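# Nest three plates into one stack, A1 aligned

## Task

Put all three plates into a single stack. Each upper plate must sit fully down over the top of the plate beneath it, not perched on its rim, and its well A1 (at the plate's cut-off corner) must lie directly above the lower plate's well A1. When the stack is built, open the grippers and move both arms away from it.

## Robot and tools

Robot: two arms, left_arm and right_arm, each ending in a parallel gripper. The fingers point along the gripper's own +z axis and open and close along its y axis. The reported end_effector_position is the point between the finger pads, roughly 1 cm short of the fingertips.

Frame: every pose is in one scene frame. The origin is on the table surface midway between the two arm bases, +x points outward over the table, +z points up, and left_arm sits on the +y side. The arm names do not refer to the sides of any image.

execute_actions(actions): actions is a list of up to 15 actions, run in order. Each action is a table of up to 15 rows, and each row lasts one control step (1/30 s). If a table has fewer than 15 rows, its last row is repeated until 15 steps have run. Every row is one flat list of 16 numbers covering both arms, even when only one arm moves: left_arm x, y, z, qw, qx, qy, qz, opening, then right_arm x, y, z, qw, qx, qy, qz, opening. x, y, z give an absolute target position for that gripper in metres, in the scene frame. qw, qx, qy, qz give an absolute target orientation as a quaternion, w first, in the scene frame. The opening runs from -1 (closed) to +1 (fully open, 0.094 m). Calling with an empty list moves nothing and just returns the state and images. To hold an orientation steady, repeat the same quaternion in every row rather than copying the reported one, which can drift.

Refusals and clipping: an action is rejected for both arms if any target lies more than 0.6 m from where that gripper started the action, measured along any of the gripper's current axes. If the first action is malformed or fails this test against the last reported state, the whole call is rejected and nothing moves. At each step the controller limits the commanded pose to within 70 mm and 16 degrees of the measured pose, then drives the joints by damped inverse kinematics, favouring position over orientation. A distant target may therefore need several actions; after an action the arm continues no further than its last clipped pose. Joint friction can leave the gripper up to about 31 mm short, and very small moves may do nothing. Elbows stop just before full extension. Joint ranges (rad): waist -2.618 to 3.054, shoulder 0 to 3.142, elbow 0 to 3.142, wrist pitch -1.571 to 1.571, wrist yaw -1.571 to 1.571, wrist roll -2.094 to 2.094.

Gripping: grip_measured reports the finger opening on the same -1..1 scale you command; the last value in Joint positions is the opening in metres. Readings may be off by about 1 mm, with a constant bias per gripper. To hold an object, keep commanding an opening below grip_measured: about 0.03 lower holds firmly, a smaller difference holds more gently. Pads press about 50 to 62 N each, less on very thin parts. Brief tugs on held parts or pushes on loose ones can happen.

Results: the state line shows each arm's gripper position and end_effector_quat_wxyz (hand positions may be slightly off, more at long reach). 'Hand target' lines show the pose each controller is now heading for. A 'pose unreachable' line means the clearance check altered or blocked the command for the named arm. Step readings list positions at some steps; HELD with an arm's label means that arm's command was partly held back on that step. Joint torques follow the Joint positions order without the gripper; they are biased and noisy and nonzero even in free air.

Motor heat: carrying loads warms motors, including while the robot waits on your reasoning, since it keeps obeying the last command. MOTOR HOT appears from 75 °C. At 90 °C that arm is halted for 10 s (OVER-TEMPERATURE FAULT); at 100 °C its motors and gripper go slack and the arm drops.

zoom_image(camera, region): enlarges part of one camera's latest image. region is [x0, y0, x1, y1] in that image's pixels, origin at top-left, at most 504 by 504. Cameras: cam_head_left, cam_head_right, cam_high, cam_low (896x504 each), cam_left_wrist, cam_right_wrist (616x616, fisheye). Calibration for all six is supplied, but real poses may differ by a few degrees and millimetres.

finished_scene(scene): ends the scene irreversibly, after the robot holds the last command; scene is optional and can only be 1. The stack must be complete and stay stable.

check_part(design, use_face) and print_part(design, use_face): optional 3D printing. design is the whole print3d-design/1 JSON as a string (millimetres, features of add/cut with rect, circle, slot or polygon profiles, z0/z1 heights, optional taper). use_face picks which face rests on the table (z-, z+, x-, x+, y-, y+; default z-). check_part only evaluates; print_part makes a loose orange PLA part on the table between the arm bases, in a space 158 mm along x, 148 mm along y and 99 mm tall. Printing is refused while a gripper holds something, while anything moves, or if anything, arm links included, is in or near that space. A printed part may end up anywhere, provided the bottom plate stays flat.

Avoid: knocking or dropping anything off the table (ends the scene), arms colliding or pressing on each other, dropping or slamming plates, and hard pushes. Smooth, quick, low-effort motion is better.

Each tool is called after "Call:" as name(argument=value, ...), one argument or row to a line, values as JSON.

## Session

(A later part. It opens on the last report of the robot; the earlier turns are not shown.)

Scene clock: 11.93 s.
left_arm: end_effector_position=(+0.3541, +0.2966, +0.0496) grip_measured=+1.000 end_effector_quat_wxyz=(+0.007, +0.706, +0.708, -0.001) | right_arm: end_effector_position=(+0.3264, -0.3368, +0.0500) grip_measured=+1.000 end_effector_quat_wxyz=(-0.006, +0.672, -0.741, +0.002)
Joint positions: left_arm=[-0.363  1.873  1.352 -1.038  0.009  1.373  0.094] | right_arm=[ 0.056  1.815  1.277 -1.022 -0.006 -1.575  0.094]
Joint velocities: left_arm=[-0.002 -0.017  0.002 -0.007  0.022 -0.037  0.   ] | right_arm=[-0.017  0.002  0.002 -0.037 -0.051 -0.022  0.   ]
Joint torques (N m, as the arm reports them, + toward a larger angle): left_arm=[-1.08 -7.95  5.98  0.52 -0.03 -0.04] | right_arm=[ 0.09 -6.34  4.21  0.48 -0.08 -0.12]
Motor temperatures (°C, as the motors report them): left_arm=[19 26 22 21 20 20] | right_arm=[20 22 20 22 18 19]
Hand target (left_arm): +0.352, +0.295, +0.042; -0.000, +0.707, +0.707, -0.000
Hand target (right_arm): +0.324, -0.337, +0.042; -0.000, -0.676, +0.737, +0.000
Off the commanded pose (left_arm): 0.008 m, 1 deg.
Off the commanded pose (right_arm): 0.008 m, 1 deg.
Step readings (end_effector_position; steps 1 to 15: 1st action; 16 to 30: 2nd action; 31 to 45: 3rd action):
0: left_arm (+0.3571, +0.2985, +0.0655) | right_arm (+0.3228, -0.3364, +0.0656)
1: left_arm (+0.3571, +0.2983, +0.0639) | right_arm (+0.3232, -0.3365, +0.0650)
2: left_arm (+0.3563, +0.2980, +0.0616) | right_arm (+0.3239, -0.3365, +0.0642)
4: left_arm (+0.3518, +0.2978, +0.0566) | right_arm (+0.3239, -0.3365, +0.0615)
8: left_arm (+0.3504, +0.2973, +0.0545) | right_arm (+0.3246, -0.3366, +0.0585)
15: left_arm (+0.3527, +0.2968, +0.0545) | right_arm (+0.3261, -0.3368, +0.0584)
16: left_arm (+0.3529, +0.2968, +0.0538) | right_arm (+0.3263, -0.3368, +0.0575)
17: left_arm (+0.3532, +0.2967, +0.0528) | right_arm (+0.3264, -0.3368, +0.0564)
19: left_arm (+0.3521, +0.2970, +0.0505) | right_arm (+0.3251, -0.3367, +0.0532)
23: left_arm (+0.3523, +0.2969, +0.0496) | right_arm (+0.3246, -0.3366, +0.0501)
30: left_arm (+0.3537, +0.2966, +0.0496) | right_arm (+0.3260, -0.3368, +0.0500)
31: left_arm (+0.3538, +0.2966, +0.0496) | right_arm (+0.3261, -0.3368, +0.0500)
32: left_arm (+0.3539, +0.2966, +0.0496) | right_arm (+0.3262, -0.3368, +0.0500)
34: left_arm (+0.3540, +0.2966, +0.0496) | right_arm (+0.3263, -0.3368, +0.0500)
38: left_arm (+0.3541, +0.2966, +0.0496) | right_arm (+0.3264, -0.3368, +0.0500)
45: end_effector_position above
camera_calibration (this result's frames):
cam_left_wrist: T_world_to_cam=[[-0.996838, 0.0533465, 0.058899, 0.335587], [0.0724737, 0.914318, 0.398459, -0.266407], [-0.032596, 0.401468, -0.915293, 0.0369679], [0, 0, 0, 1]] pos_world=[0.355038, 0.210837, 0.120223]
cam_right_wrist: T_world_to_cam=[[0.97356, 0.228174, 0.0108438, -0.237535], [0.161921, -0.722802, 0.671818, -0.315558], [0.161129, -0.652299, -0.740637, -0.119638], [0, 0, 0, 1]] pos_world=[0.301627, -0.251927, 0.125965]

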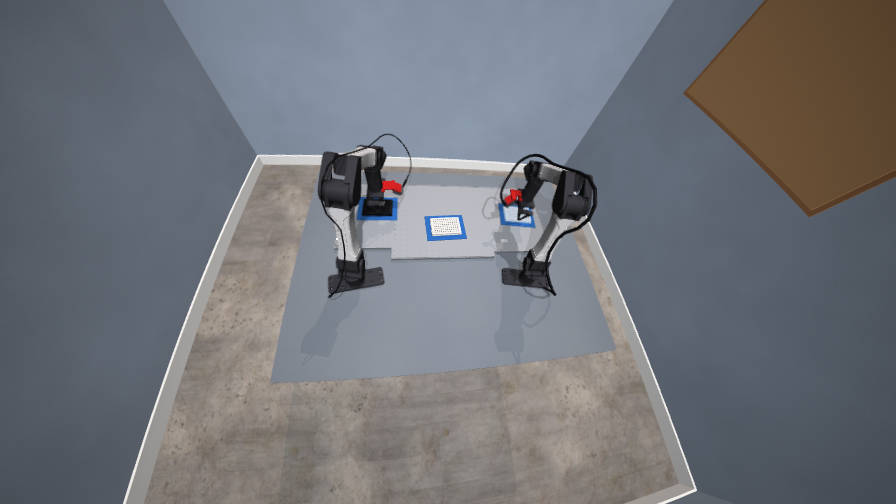

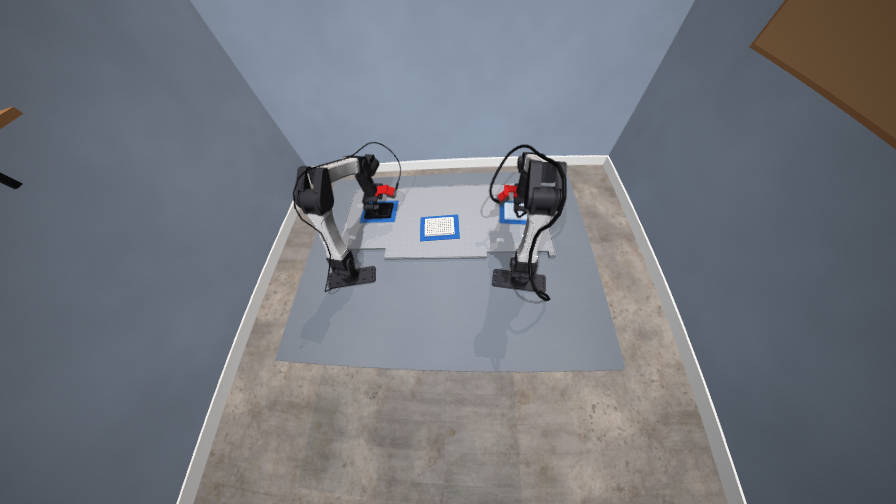

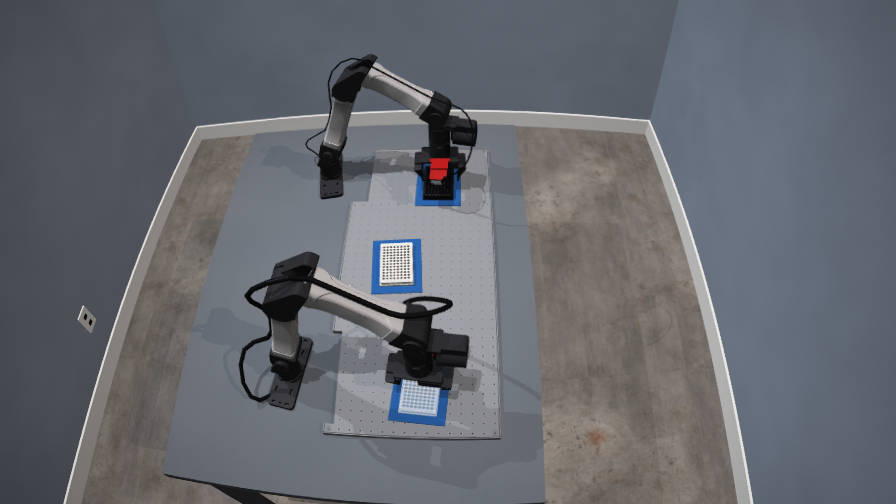

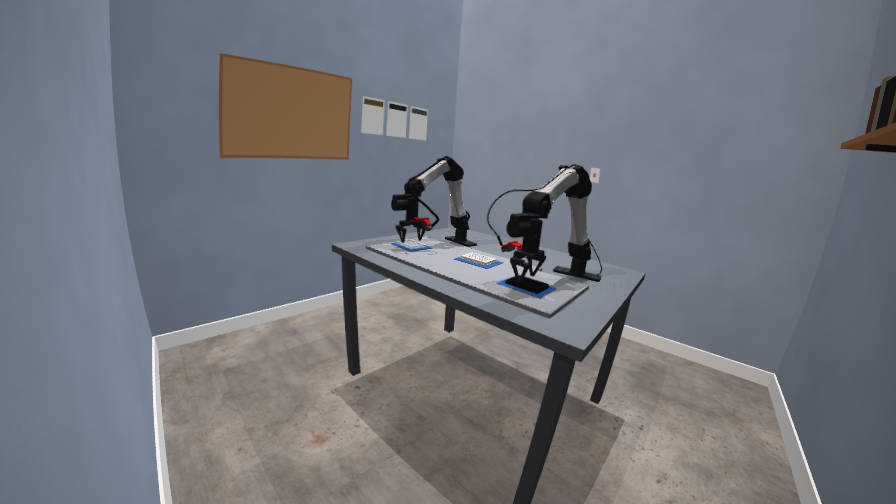

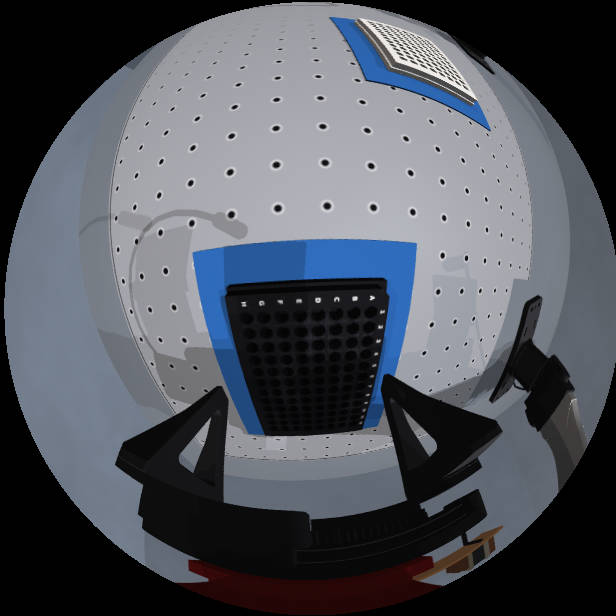

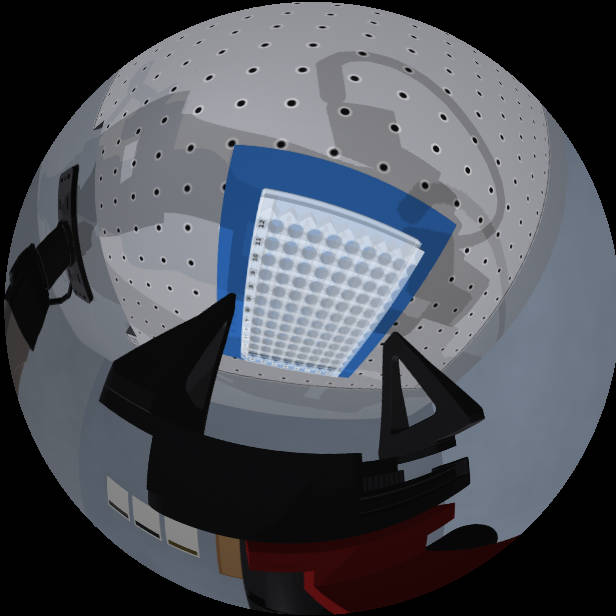

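Call:
execute_actions(
  actions=[
    [[0.347,0.305,0.040,0,0.707,0.707,0,1,0.323,-0.337,0.036,0,-0.676,0.737,0,1]],
    [[0.347,0.305,0.034,0,0.707,0.707,0,1,0.323,-0.337,0.030,0,-0.676,0.737,0,1]],
    [[0.347,0.305,0.030,0,0.707,0.707,0,1,0.323,-0.337,0.030,0,-0.676,0.737,0,1]],
  ],
)

Call:
zoom_image(
  camera="cam_low",
  region=[480, 240, 580, 310],
)

Scene clock: 14.50 s.
left_arm: end_effector_position=(+0.3478, +0.2996, +0.0353) grip_measured=+1.000 end_effector_quat_wxyz=(+0.004, +0.708, +0.706, -0.003) | right_arm: end_effector_position=(+0.3261, -0.3368, +0.0383) grip_measured=+1.000 end_effector_quat_wxyz=(-0.007, +0.672, -0.740, +0.003)
Joint positions: left_arm=[-0.358  1.872  1.29  -0.985  0.009  1.383  0.094] | right_arm=[ 0.056  1.826  1.243 -0.975 -0.006 -1.576  0.094]
Joint velocities: left_arm=[-0.007 -0.012  0.007  0.066 -0.051 -0.022  0.   ] | right_arm=[-0.017  0.017 -0.002 -0.037 -0.037 -0.007  0.   ]
Joint torques (N m, as the arm reports them, + toward a larger angle): left_arm=[ 0.92 -8.35  6.04  0.47  0.    0.09] | right_arm=[ 0.02 -6.27  4.07  0.5  -0.06 -0.11]
Motor temperatures (°C, as the motors report them): left_arm=[19 26 22 21 20 20] | right_arm=[20 22 20 22 18 19]
Hand target (left_arm): +0.347, +0.305, +0.030; -0.000, +0.707, +0.707, -0.000
Hand target (right_arm): +0.323, -0.337, +0.030; +0.000, -0.676, +0.737, +0.000
Off the commanded pose (left_arm): 0.008 m, 1 deg.
Off the commanded pose (right_arm): 0.009 m, 1 deg.
Step readings (end_effector_position; steps 1 to 15: 1st action; 16 to 30: 2nd action; 31 to 45: 3rd action):
0: left_arm (+0.3541, +0.2966, +0.0496) | right_arm (+0.3264, -0.3368, +0.0500)
1: left_arm (+0.3539, +0.2966, +0.0486) | right_arm (+0.3265, -0.3368, +0.0493)
2: left_arm (+0.3524, +0.2969, +0.0467) | right_arm (+0.3265, -0.3368, +0.0483)
4: left_arm (+0.3476, +0.2979, +0.0427) | right_arm (+0.3248, -0.3366, +0.0461)
8: left_arm (+0.3454, +0.2996, +0.0408) | right_arm (+0.3243, -0.3366, +0.0451)
15: left_arm (+0.3461, +0.3000, +0.0408) | right_arm (+0.3255, -0.3367, +0.0451)
16: left_arm (+0.3463, +0.2999, +0.0404) | right_arm (+0.3259, -0.3367, +0.0447)
17: left_arm (+0.3465, +0.2999, +0.0396) | right_arm (+0.3261, -0.3368, +0.0440)
19: left_arm (+0.3459, +0.3000, +0.0383) | right_arm (+0.3253, -0.3367, +0.0415)
23: left_arm (+0.3461, +0.3000, +0.0376) | right_arm (+0.3248, -0.3366, +0.0384)
30: left_arm (+0.3472, +0.2998, +0.0376) | right_arm (+0.3258, -0.3367, +0.0383)
31: left_arm (+0.3474, +0.2997, +0.0373) | right_arm (+0.3259, -0.3367, +0.0383)
32: left_arm (+0.3475, +0.2997, +0.0368) | right_arm (+0.3259, -0.3367, +0.0383)
34: left_arm (+0.3469, +0.2998, +0.0358) | right_arm (+0.3260, -0.3367, +0.0383)
38: left_arm (+0.3470, +0.2998, +0.0353) | right_arm (+0.3260, -0.3367, +0.0383)
45: end_effector_position above
camera_calibration (this result's frames):
cam_left_wrist: T_world_to_cam=[[-0.996167, 0.0574373, 0.0659667, 0.328264], [0.0791048, 0.913424, 0.399248, -0.265149], [-0.0373238, 0.402936, -0.914467, 0.0236352], [0, 0, 0, 1]] pos_world=[0.348862, 0.213815, 0.105819]
cam_right_wrist: T_world_to_cam=[[0.973455, 0.228547, 0.0122871, -0.236992], [0.161175, -0.722633, 0.672178, -0.307334], [0.162504, -0.652355, -0.740287, -0.128711], [0, 0, 0, 1]] pos_world=[0.301152, -0.251891, 0.114212]

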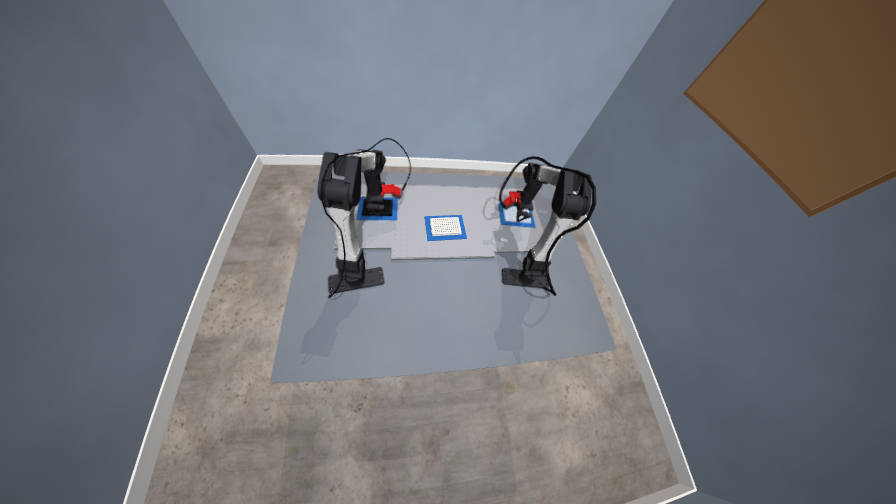

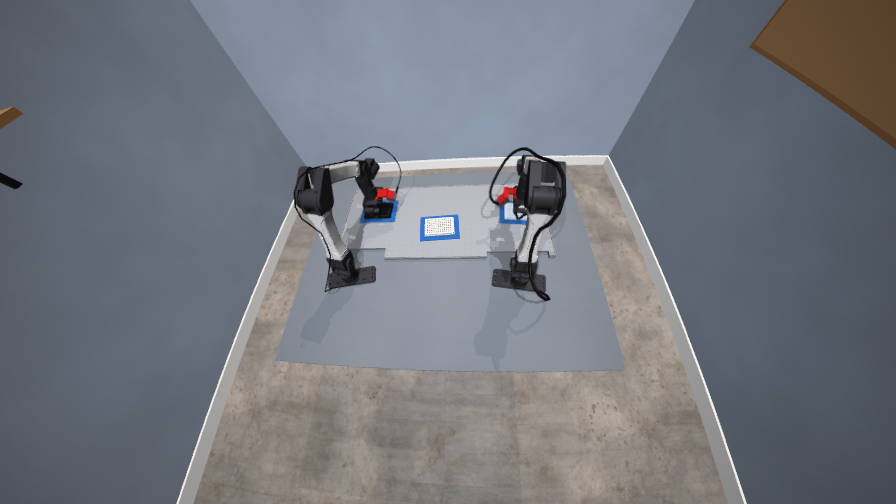

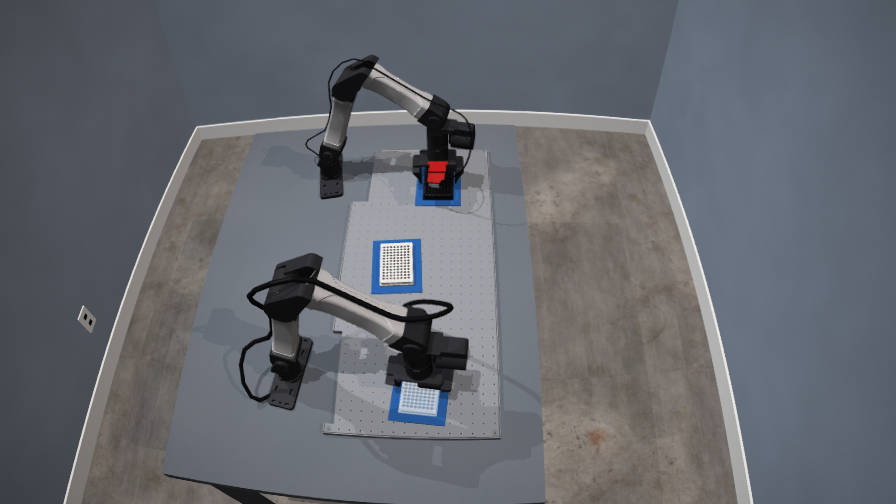

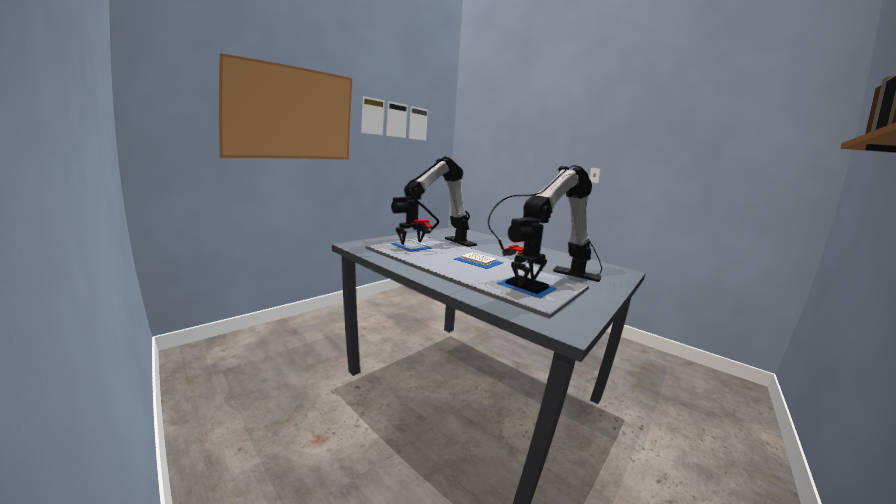

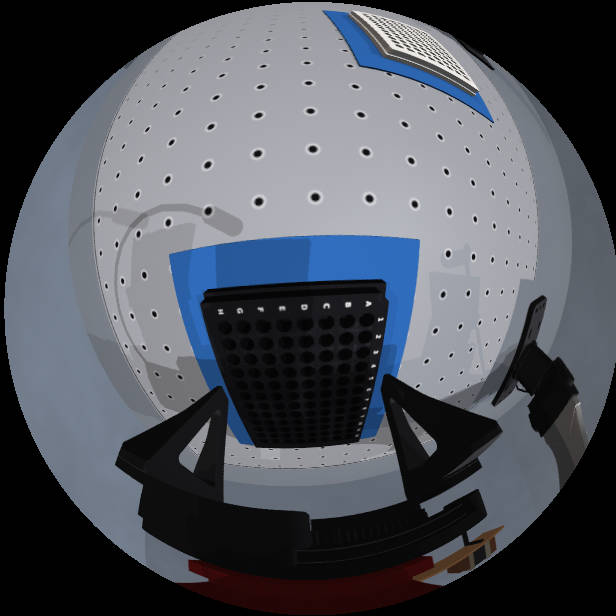

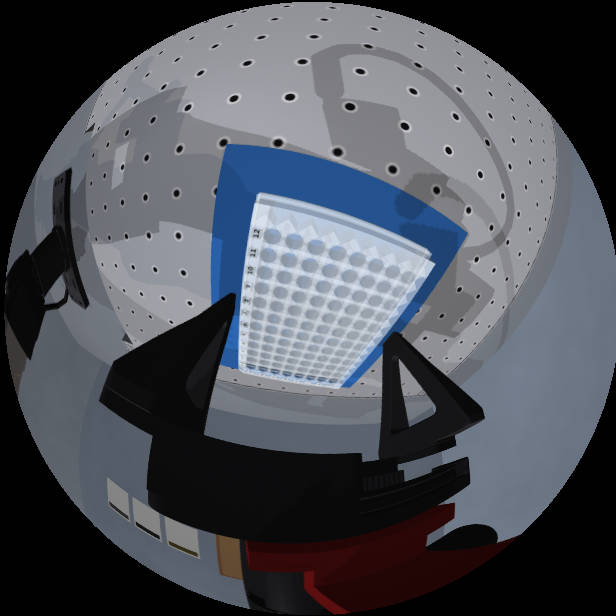

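Region (480, 240, 580, 310) of cam_low's 896x504 image, scaled by 5.040, with more detail than that image has; it fills the top 353 rows of this view, and the rest is white.

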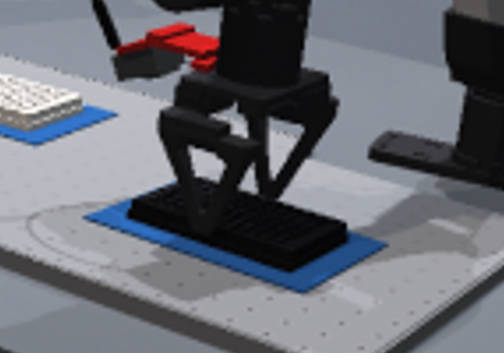

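Call:
execute_actions(
  actions=[
    [[0.349,0.316,0.030,0,0.707,0.707,0,1,0.323,-0.347,0.028,0,-0.676,0.737,0,1]],
    [[0.349,0.316,0.024,0,0.707,0.707,0,1,0.323,-0.347,0.023,0,-0.676,0.737,0,1]],
    [[0.349,0.316,0.019,0,0.707,0.707,0,1,0.323,-0.347,0.019,0,-0.676,0.737,0,1]],
  ],
)

Call:
zoom_image(
  camera="cam_low",
  region=[480, 240, 580, 310],
)

Call:
zoom_image(
  camera="cam_low",
  region=[380, 215, 450, 265],
)

Scene clock: 16.67 s.
left_arm: end_effector_position=(+0.3514, +0.3120, +0.0292) grip_measured=+1.000 end_effector_quat_wxyz=(+0.010, +0.707, +0.708, +0.003) | right_arm: end_effector_position=(+0.3281, -0.3447, +0.0335) grip_measured=+1.000 end_effector_quat_wxyz=(-0.008, +0.675, -0.738, +0.005)
Joint positions: left_arm=[-0.321  1.872  1.264 -0.944  0.007  1.416  0.094] | right_arm=[ 0.033  1.837  1.237 -0.952 -0.006 -1.606  0.094]
Joint velocities: left_arm=[-0.022  0.012 -0.002 -0.022 -0.007  0.007  0.   ] | right_arm=[ 0.002 -0.012  0.007  0.007 -0.037  0.037  0.   ]
Joint torques (N m, as the arm reports them, + toward a larger angle): left_arm=[ 0.59 -7.43  5.91  0.56  0.01  0.07] | right_arm=[-0.52 -5.88  3.13  0.7  -0.08 -0.11]
Motor temperatures (°C, as the motors report them): left_arm=[19 26 22 21 20 20] | right_arm=[20 23 20 22 18 19]
Hand target (left_arm): +0.349, +0.316, +0.019; -0.000, +0.707, +0.707, -0.000
Hand target (right_arm): +0.323, -0.347, +0.019; -0.000, -0.676, +0.737, +0.001
Off the commanded pose (left_arm): 0.011 m, 1 deg.
Off the commanded pose (right_arm): 0.016 m, 1 deg.
Step readings (end_effector_position; steps 1 to 15: 1st action; 16 to 30: 2nd action; 31 to 45: 3rd action):
0: left_arm (+0.3479, +0.2996, +0.0353) | right_arm (+0.3261, -0.3368, +0.0383)
1: left_arm (+0.3482, +0.3006, +0.0353) | right_arm (+0.3261, -0.3374, +0.0383)
2: left_arm (+0.3486, +0.3028, +0.0353) | right_arm (+0.3262, -0.3388, +0.0383)
4: left_arm (+0.3496, +0.3083, +0.0353) | right_arm (+0.3262, -0.3423, +0.0383)
8: left_arm (+0.3502, +0.3122, +0.0353) | right_arm (+0.3264, -0.3445, +0.0383)
15: left_arm (+0.3502, +0.3122, +0.0353) | right_arm (+0.3266, -0.3445, +0.0383)
16: left_arm (+0.3503, +0.3122, +0.0348) | right_arm (+0.3269, -0.3445, +0.0381)
17: left_arm (+0.3504, +0.3122, +0.0341) | right_arm (+0.3276, -0.3446, +0.0375)
19: left_arm (+0.3495, +0.3123, +0.0325) | right_arm (+0.3286, -0.3447, +0.0359)
23: left_arm (+0.3496, +0.3123, +0.0319) | right_arm (+0.3287, -0.3448, +0.0349)
30: left_arm (+0.3506, +0.3121, +0.0319) | right_arm (+0.3287, -0.3448, +0.0349)
31: left_arm (+0.3509, +0.3121, +0.0316) | right_arm (+0.3284, -0.3447, +0.0344)
32: left_arm (+0.3510, +0.3121, +0.0309) | right_arm (+0.3280, -0.3447, +0.0338)
34: left_arm (+0.3504, +0.3122, +0.0298) | right_arm (+0.3281, -0.3447, +0.0335)
38: left_arm (+0.3506, +0.3122, +0.0292) | right_arm (+0.3281, -0.3447, +0.0335)
45: end_effector_position above
camera_calibration (this result's frames):
cam_left_wrist: T_world_to_cam=[[-0.997254, 0.0540103, 0.0506729, 0.33345], [0.0698207, 0.913814, 0.400087, -0.271196], [-0.0246968, 0.402526, -0.915075, 0.00891247], [0, 0, 0, 1]] pos_world=[0.35169, 0.226226, 0.0997608]
cam_right_wrist: T_world_to_cam=[[0.971685, 0.23561, 0.0177711, -0.234212], [0.162283, -0.720157, 0.674565, -0.309749], [0.171732, -0.652581, -0.738002, -0.140935], [0, 0, 0, 1]] pos_world=[0.30205, -0.259857, 0.109097]

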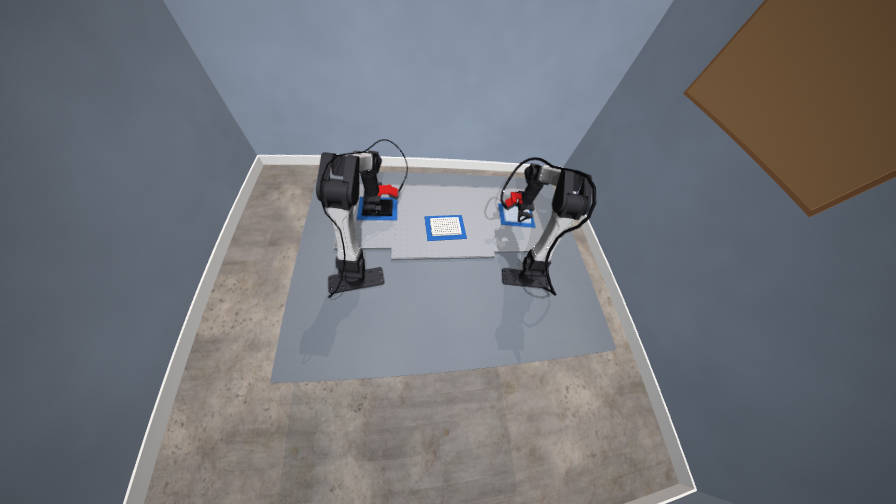

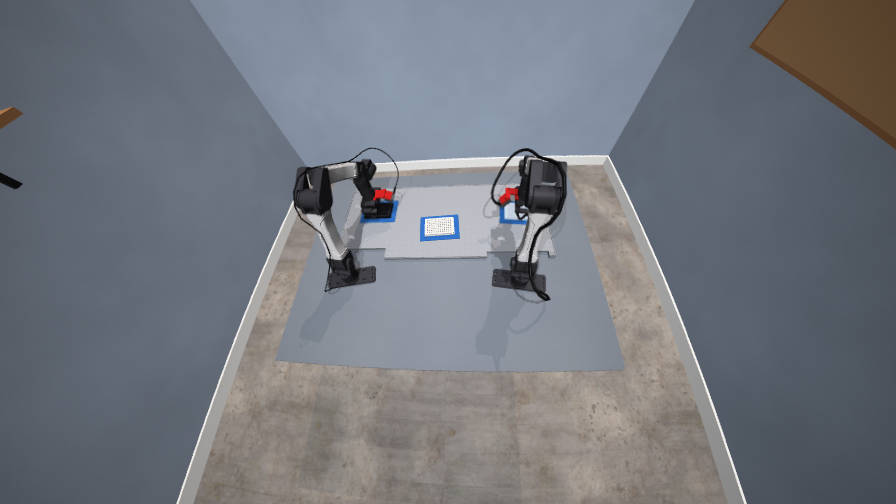

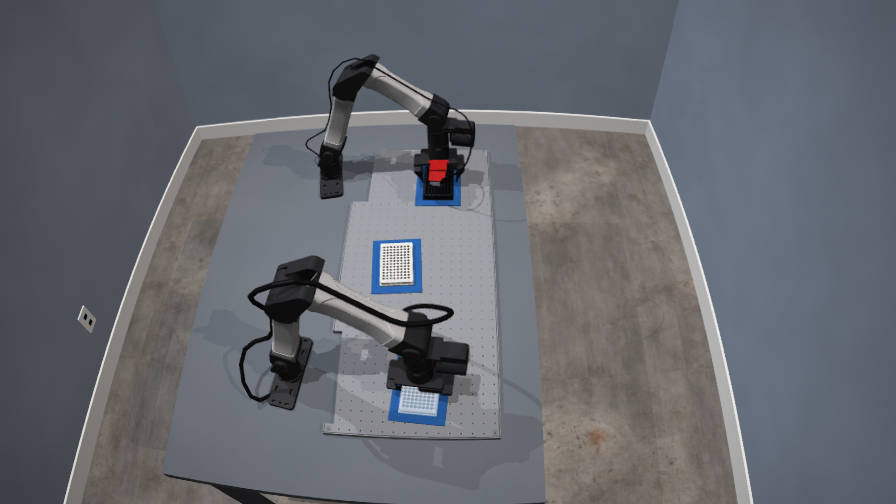

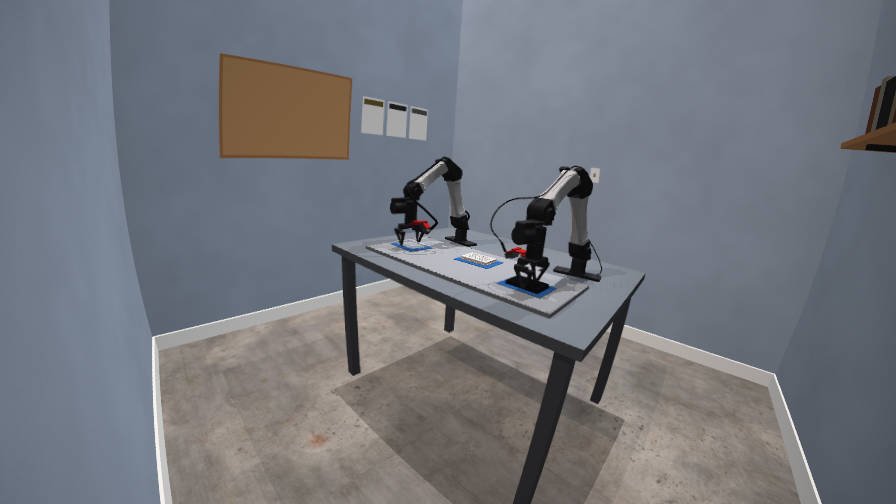

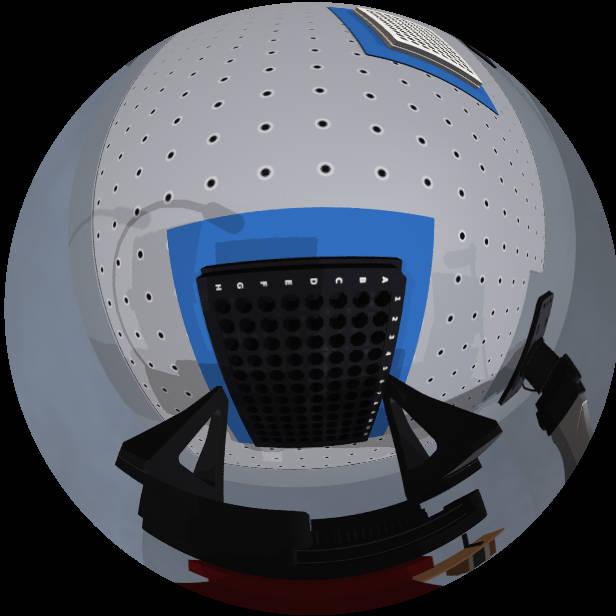

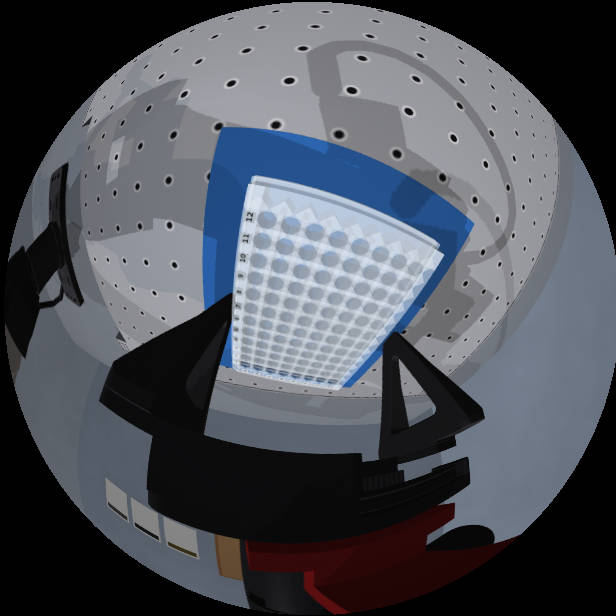

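Region (480, 240, 580, 310) of cam_low's 896x504 image, scaled by 5.040, with more detail than that image has; it fills the top 353 rows of this view, and the rest is white.

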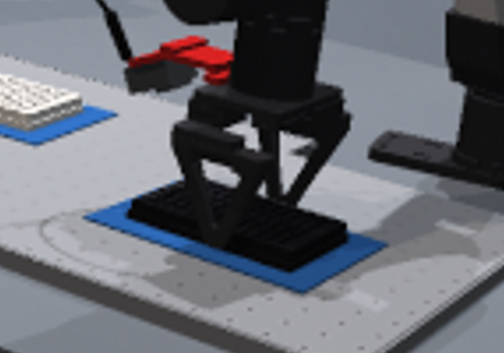

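Region (380, 215, 450, 265) of cam_low's 896x504 image, scaled by 7.200, with more detail than that image has; it fills the top 360 rows of this view, and the rest is white.

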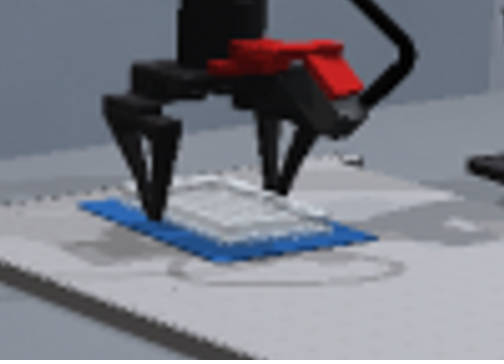

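Call:
execute_actions(
  actions=[
    [[0.347,0.316,0.018,0,0.707,0.707,0,1,0.320,-0.347,0.030,0,-0.676,0.737,0,1]],
    [[0.347,0.316,0.016,0,0.707,0.707,0,1,0.320,-0.347,0.024,0,-0.676,0.737,0,1]],
  ],
)

Scene clock: 18.13 s.
left_arm: end_effector_position=(+0.3511, +0.3121, +0.0266) grip_measured=+1.000 end_effector_quat_wxyz=(+0.011, +0.707, +0.708, +0.003) | right_arm: end_effector_position=(+0.3280, -0.3447, +0.0335) grip_measured=+1.000 end_effector_quat_wxyz=(-0.008, +0.675, -0.738, +0.005)
Joint positions: left_arm=[-0.321  1.872  1.253 -0.93   0.007  1.416  0.094] | right_arm=[ 0.033  1.837  1.237 -0.952 -0.006 -1.606  0.094]
Joint velocities: left_arm=[-0.002 -0.007 -0.027  0.051  0.066 -0.022  0.   ] | right_arm=[-0.002 -0.002 -0.012  0.022  0.007 -0.022  0.   ]
Joint torques (N m, as the arm reports them, + toward a larger angle): left_arm=[ 0.22 -7.41  5.58  0.57  0.05  0.11] | right_arm=[-0.69 -6.89  2.96  0.52 -0.08 -0.11]
Motor temperatures (°C, as the motors report them): left_arm=[19 27 22 21 20 20] | right_arm=[20 23 20 22 18 19]
Hand target (left_arm): +0.347, +0.316, +0.016; +0.000, +0.707, +0.707, -0.000
Hand target (right_arm): +0.320, -0.347, +0.024; -0.000, -0.676, +0.737, +0.000
Off the commanded pose (left_arm): 0.012 m, 1 deg.
Off the commanded pose (right_arm): 0.013 m, 1 deg.
Step readings (end_effector_position; steps 1 to 15: 1st action; 16 to 30: 2nd action):
0: left_arm (+0.3516, +0.3120, +0.0292) | right_arm (+0.3281, -0.3447, +0.0335)
1: left_arm (+0.3515, +0.3120, +0.0289) | right_arm (+0.3280, -0.3447, +0.0335)
2: left_arm (+0.3512, +0.3121, +0.0284) | right_arm (+0.3280, -0.3447, +0.0335)
4: left_arm (+0.3497, +0.3123, +0.0271) | right_arm (+0.3280, -0.3447, +0.0335)
8: left_arm (+0.3491, +0.3124, +0.0265) | right_arm (+0.3280, -0.3447, +0.0335)
15: left_arm (+0.3493, +0.3123, +0.0265) | right_arm (+0.3280, -0.3447, +0.0335)
16: left_arm (+0.3495, +0.3123, +0.0265) | right_arm (+0.3280, -0.3447, +0.0335)
17: left_arm (+0.3498, +0.3123, +0.0265) | right_arm (+0.3280, -0.3447, +0.0335)
19: left_arm (+0.3504, +0.3122, +0.0266) | right_arm (+0.3280, -0.3447, +0.0335)
23: left_arm (+0.3508, +0.3121, +0.0266) | right_arm (+0.3280, -0.3447, +0.0335)
30: end_effector_position above
camera_calibration (this result's frames):
cam_left_wrist: T_world_to_cam=[[-0.997402, 0.0540332, 0.0476398, 0.333411], [0.0686143, 0.914, 0.39987, -0.269777], [-0.0219365, 0.4021, -0.915333, 0.00561146], [0, 0, 0, 1]] pos_world=[0.351179, 0.226305, 0.0971285]
cam_right_wrist: T_world_to_cam=[[0.971602, 0.23598, 0.0174139, -0.233957], [0.162813, -0.720122, 0.674475, -0.309882], [0.171703, -0.652486, -0.738093, -0.140867], [0, 0, 0, 1]] pos_world=[0.301953, -0.259858, 0.109109]

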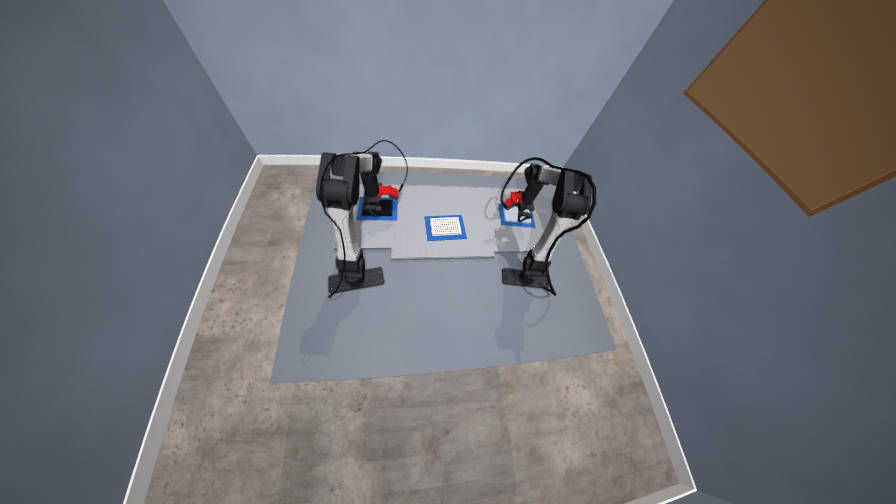

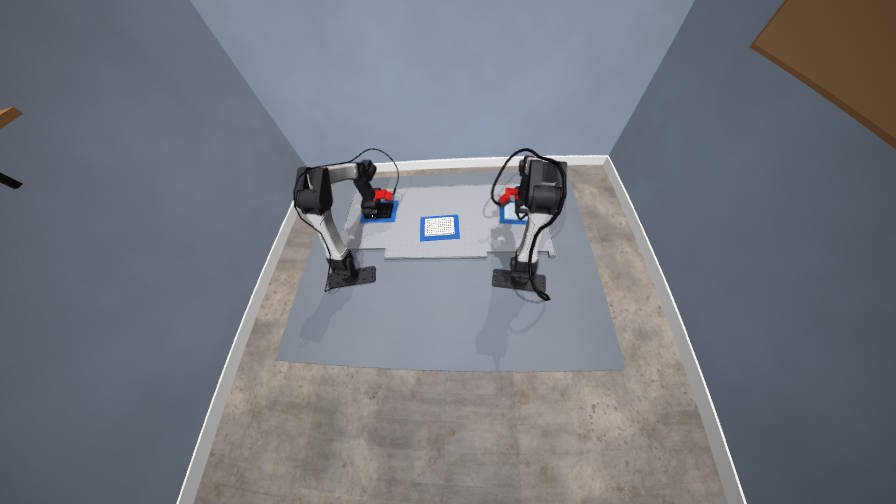

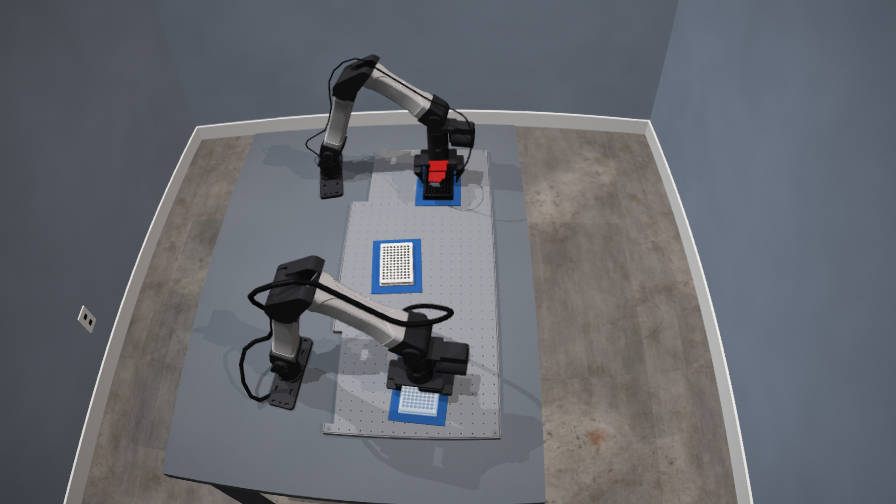

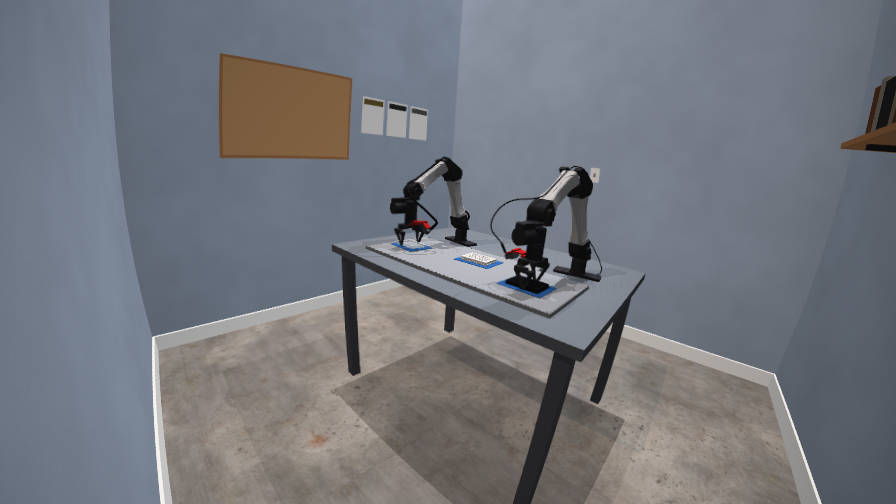

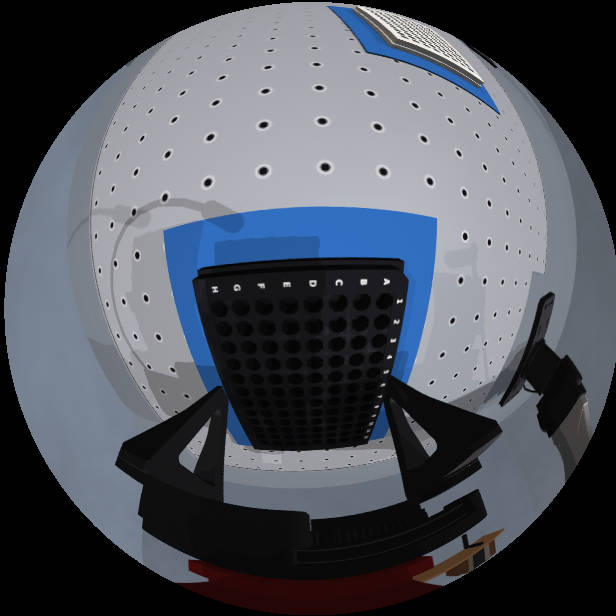

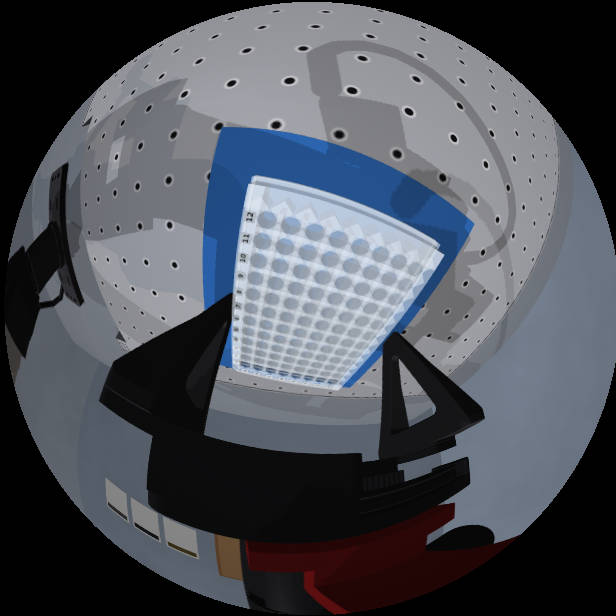

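Call:
execute_actions(
  actions=[
    [[0.350,0.313,0.024,0,0.707,0.707,0,0.9,0.328,-0.345,0.037,0,-0.676,0.737,0,0.9]],
    [[0.350,0.313,0.024,0,0.707,0.707,0,0.78,0.328,-0.345,0.037,0,-0.676,0.737,0,0.78]],
  ],
)

Scene clock: 19.57 s.
left_arm: end_effector_position=(+0.3506, +0.3121, +0.0266) grip_measured=+0.794 end_effector_quat_wxyz=(+0.010, +0.707, +0.708, +0.003) | right_arm: end_effector_position=(+0.3249, -0.3443, +0.0347) grip_measured=+0.784 end_effector_quat_wxyz=(-0.003, +0.675, -0.738, -0.000)
Joint positions: left_arm=[-0.321  1.872  1.253 -0.932  0.007  1.416  0.084] | right_arm=[ 0.033  1.837  1.242 -0.972 -0.006 -1.606  0.084]
Joint velocities: left_arm=[-0.007  0.002  0.007  0.007 -0.051  0.022 -0.001] | right_arm=[-0.017  0.007 -0.002  0.022  0.066 -0.007 -0.001]
Joint torques (N m, as the arm reports them, + toward a larger angle): left_arm=[-0.22 -7.66  8.92  0.16 -0.04  0.05] | right_arm=[ 0.04 -6.34  7.05  0.04 -0.07 -0.02]
Motor temperatures (°C, as the motors report them): left_arm=[19 27 22 21 20 20] | right_arm=[20 23 20 22 18 19]
Hand target (left_arm): +0.350, +0.313, +0.024; +0.000, +0.707, +0.707, +0.000
Hand target (right_arm): +0.328, -0.345, +0.037; +0.000, -0.676, +0.737, -0.000
Off the commanded pose (left_arm): 0.003 m, 1 deg.
Off the commanded pose (right_arm): 0.004 m, 0 deg.
Step readings (end_effector_position; steps 1 to 15: 1st action; 16 to 30: 2nd action):
0: left_arm (+0.3511, +0.3121, +0.0266) | right_arm (+0.3280, -0.3447, +0.0335)
1: left_arm (+0.3511, +0.3121, +0.0266) | right_arm (+0.3273, -0.3446, +0.0341)
2: left_arm (+0.3509, +0.3121, +0.0266) | right_arm (+0.3264, -0.3445, +0.0345)
4: left_arm (+0.3507, +0.3121, +0.0266) | right_arm (+0.3263, -0.3445, +0.0347)
8: left_arm (+0.3506, +0.3121, +0.0266) | right_arm (+0.3263, -0.3445, +0.0347)
15: left_arm (+0.3506, +0.3121, +0.0266) | right_arm (+0.3263, -0.3445, +0.0347)
16: left_arm (+0.3506, +0.3121, +0.0266) | right_arm (+0.3258, -0.3444, +0.0347)
17: left_arm (+0.3506, +0.3121, +0.0266) | right_arm (+0.3251, -0.3443, +0.0347)
19: left_arm (+0.3506, +0.3121, +0.0266) | right_arm (+0.3249, -0.3443, +0.0347)
23: left_arm (+0.3506, +0.3121, +0.0266) | right_arm (+0.3249, -0.3443, +0.0347)
30: end_effector_position above
camera_calibration (this result's frames):
cam_left_wrist: T_world_to_cam=[[-0.99731, 0.054019, 0.0495356, 0.332868], [0.0693682, 0.913884, 0.400006, -0.270038], [-0.0236618, 0.402367, -0.915173, 0.00608099], [0, 0, 0, 1]] pos_world=[0.350848, 0.226356, 0.0970934]
cam_right_wrist: T_world_to_cam=[[0.971755, 0.235961, 0.0038613, -0.230673], [0.172488, -0.721332, 0.670767, -0.313362], [0.16106, -0.651155, -0.741658, -0.135149], [0, 0, 0, 1]] pos_world=[0.299976, -0.259611, 0.110849]

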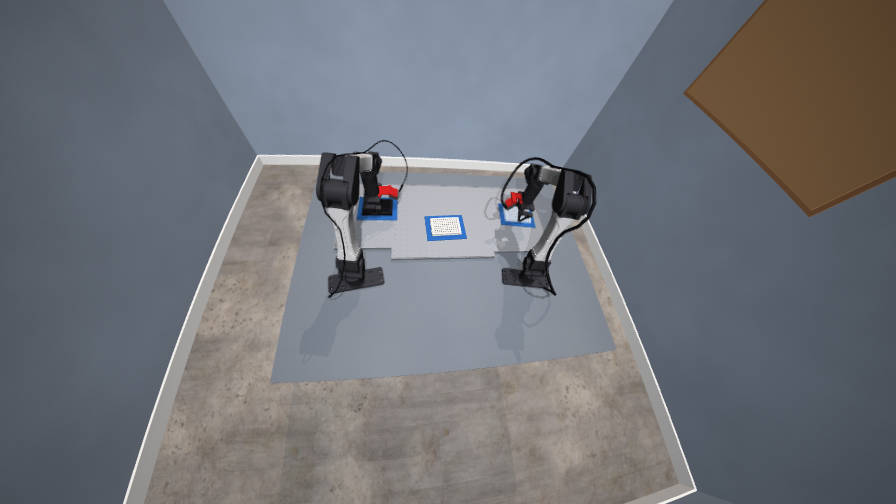

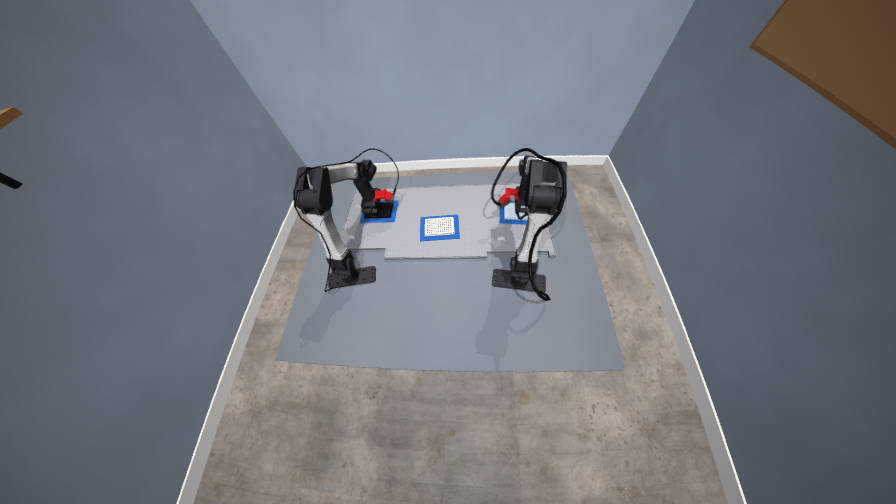

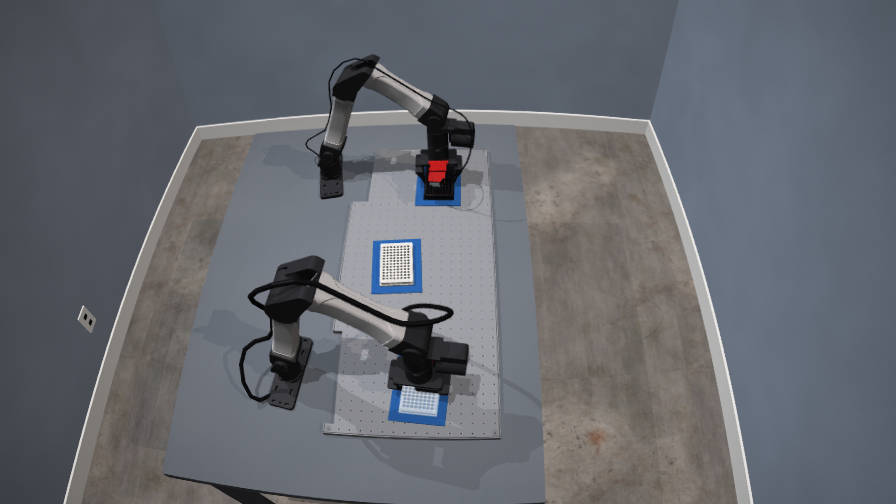

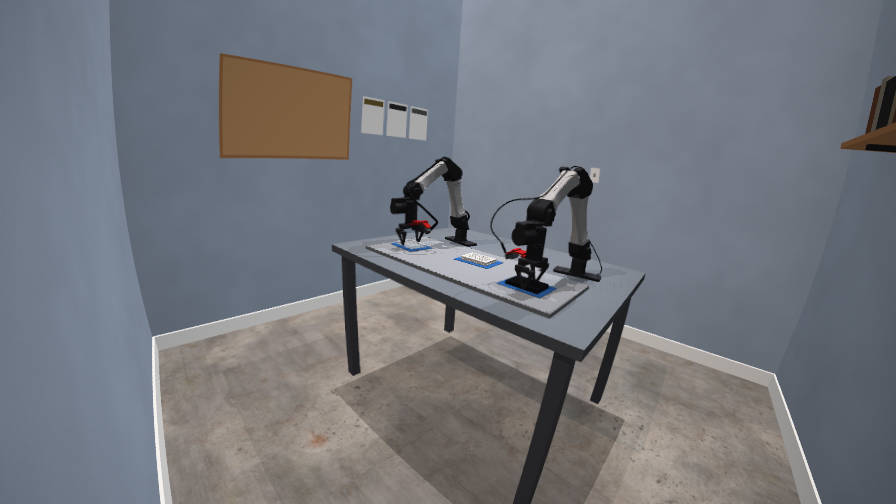

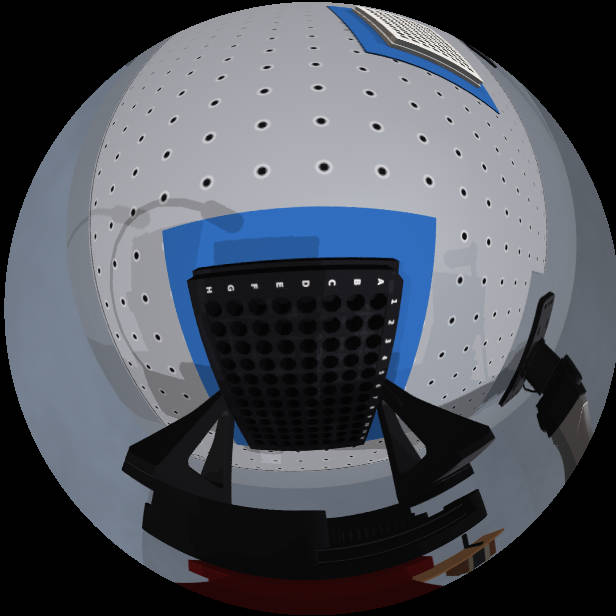

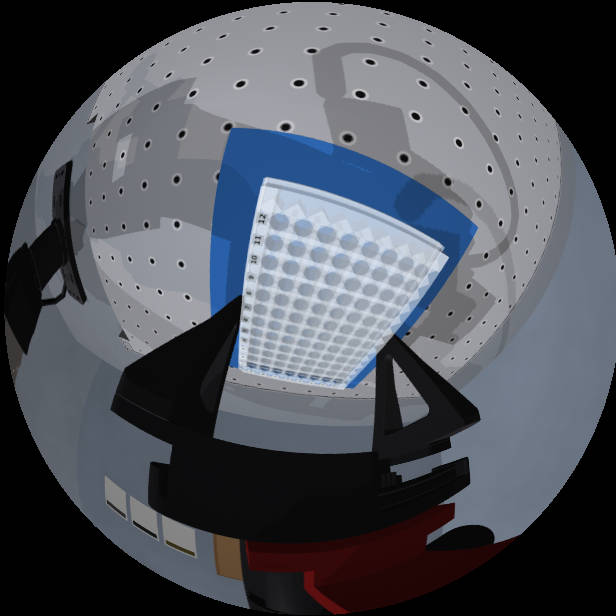

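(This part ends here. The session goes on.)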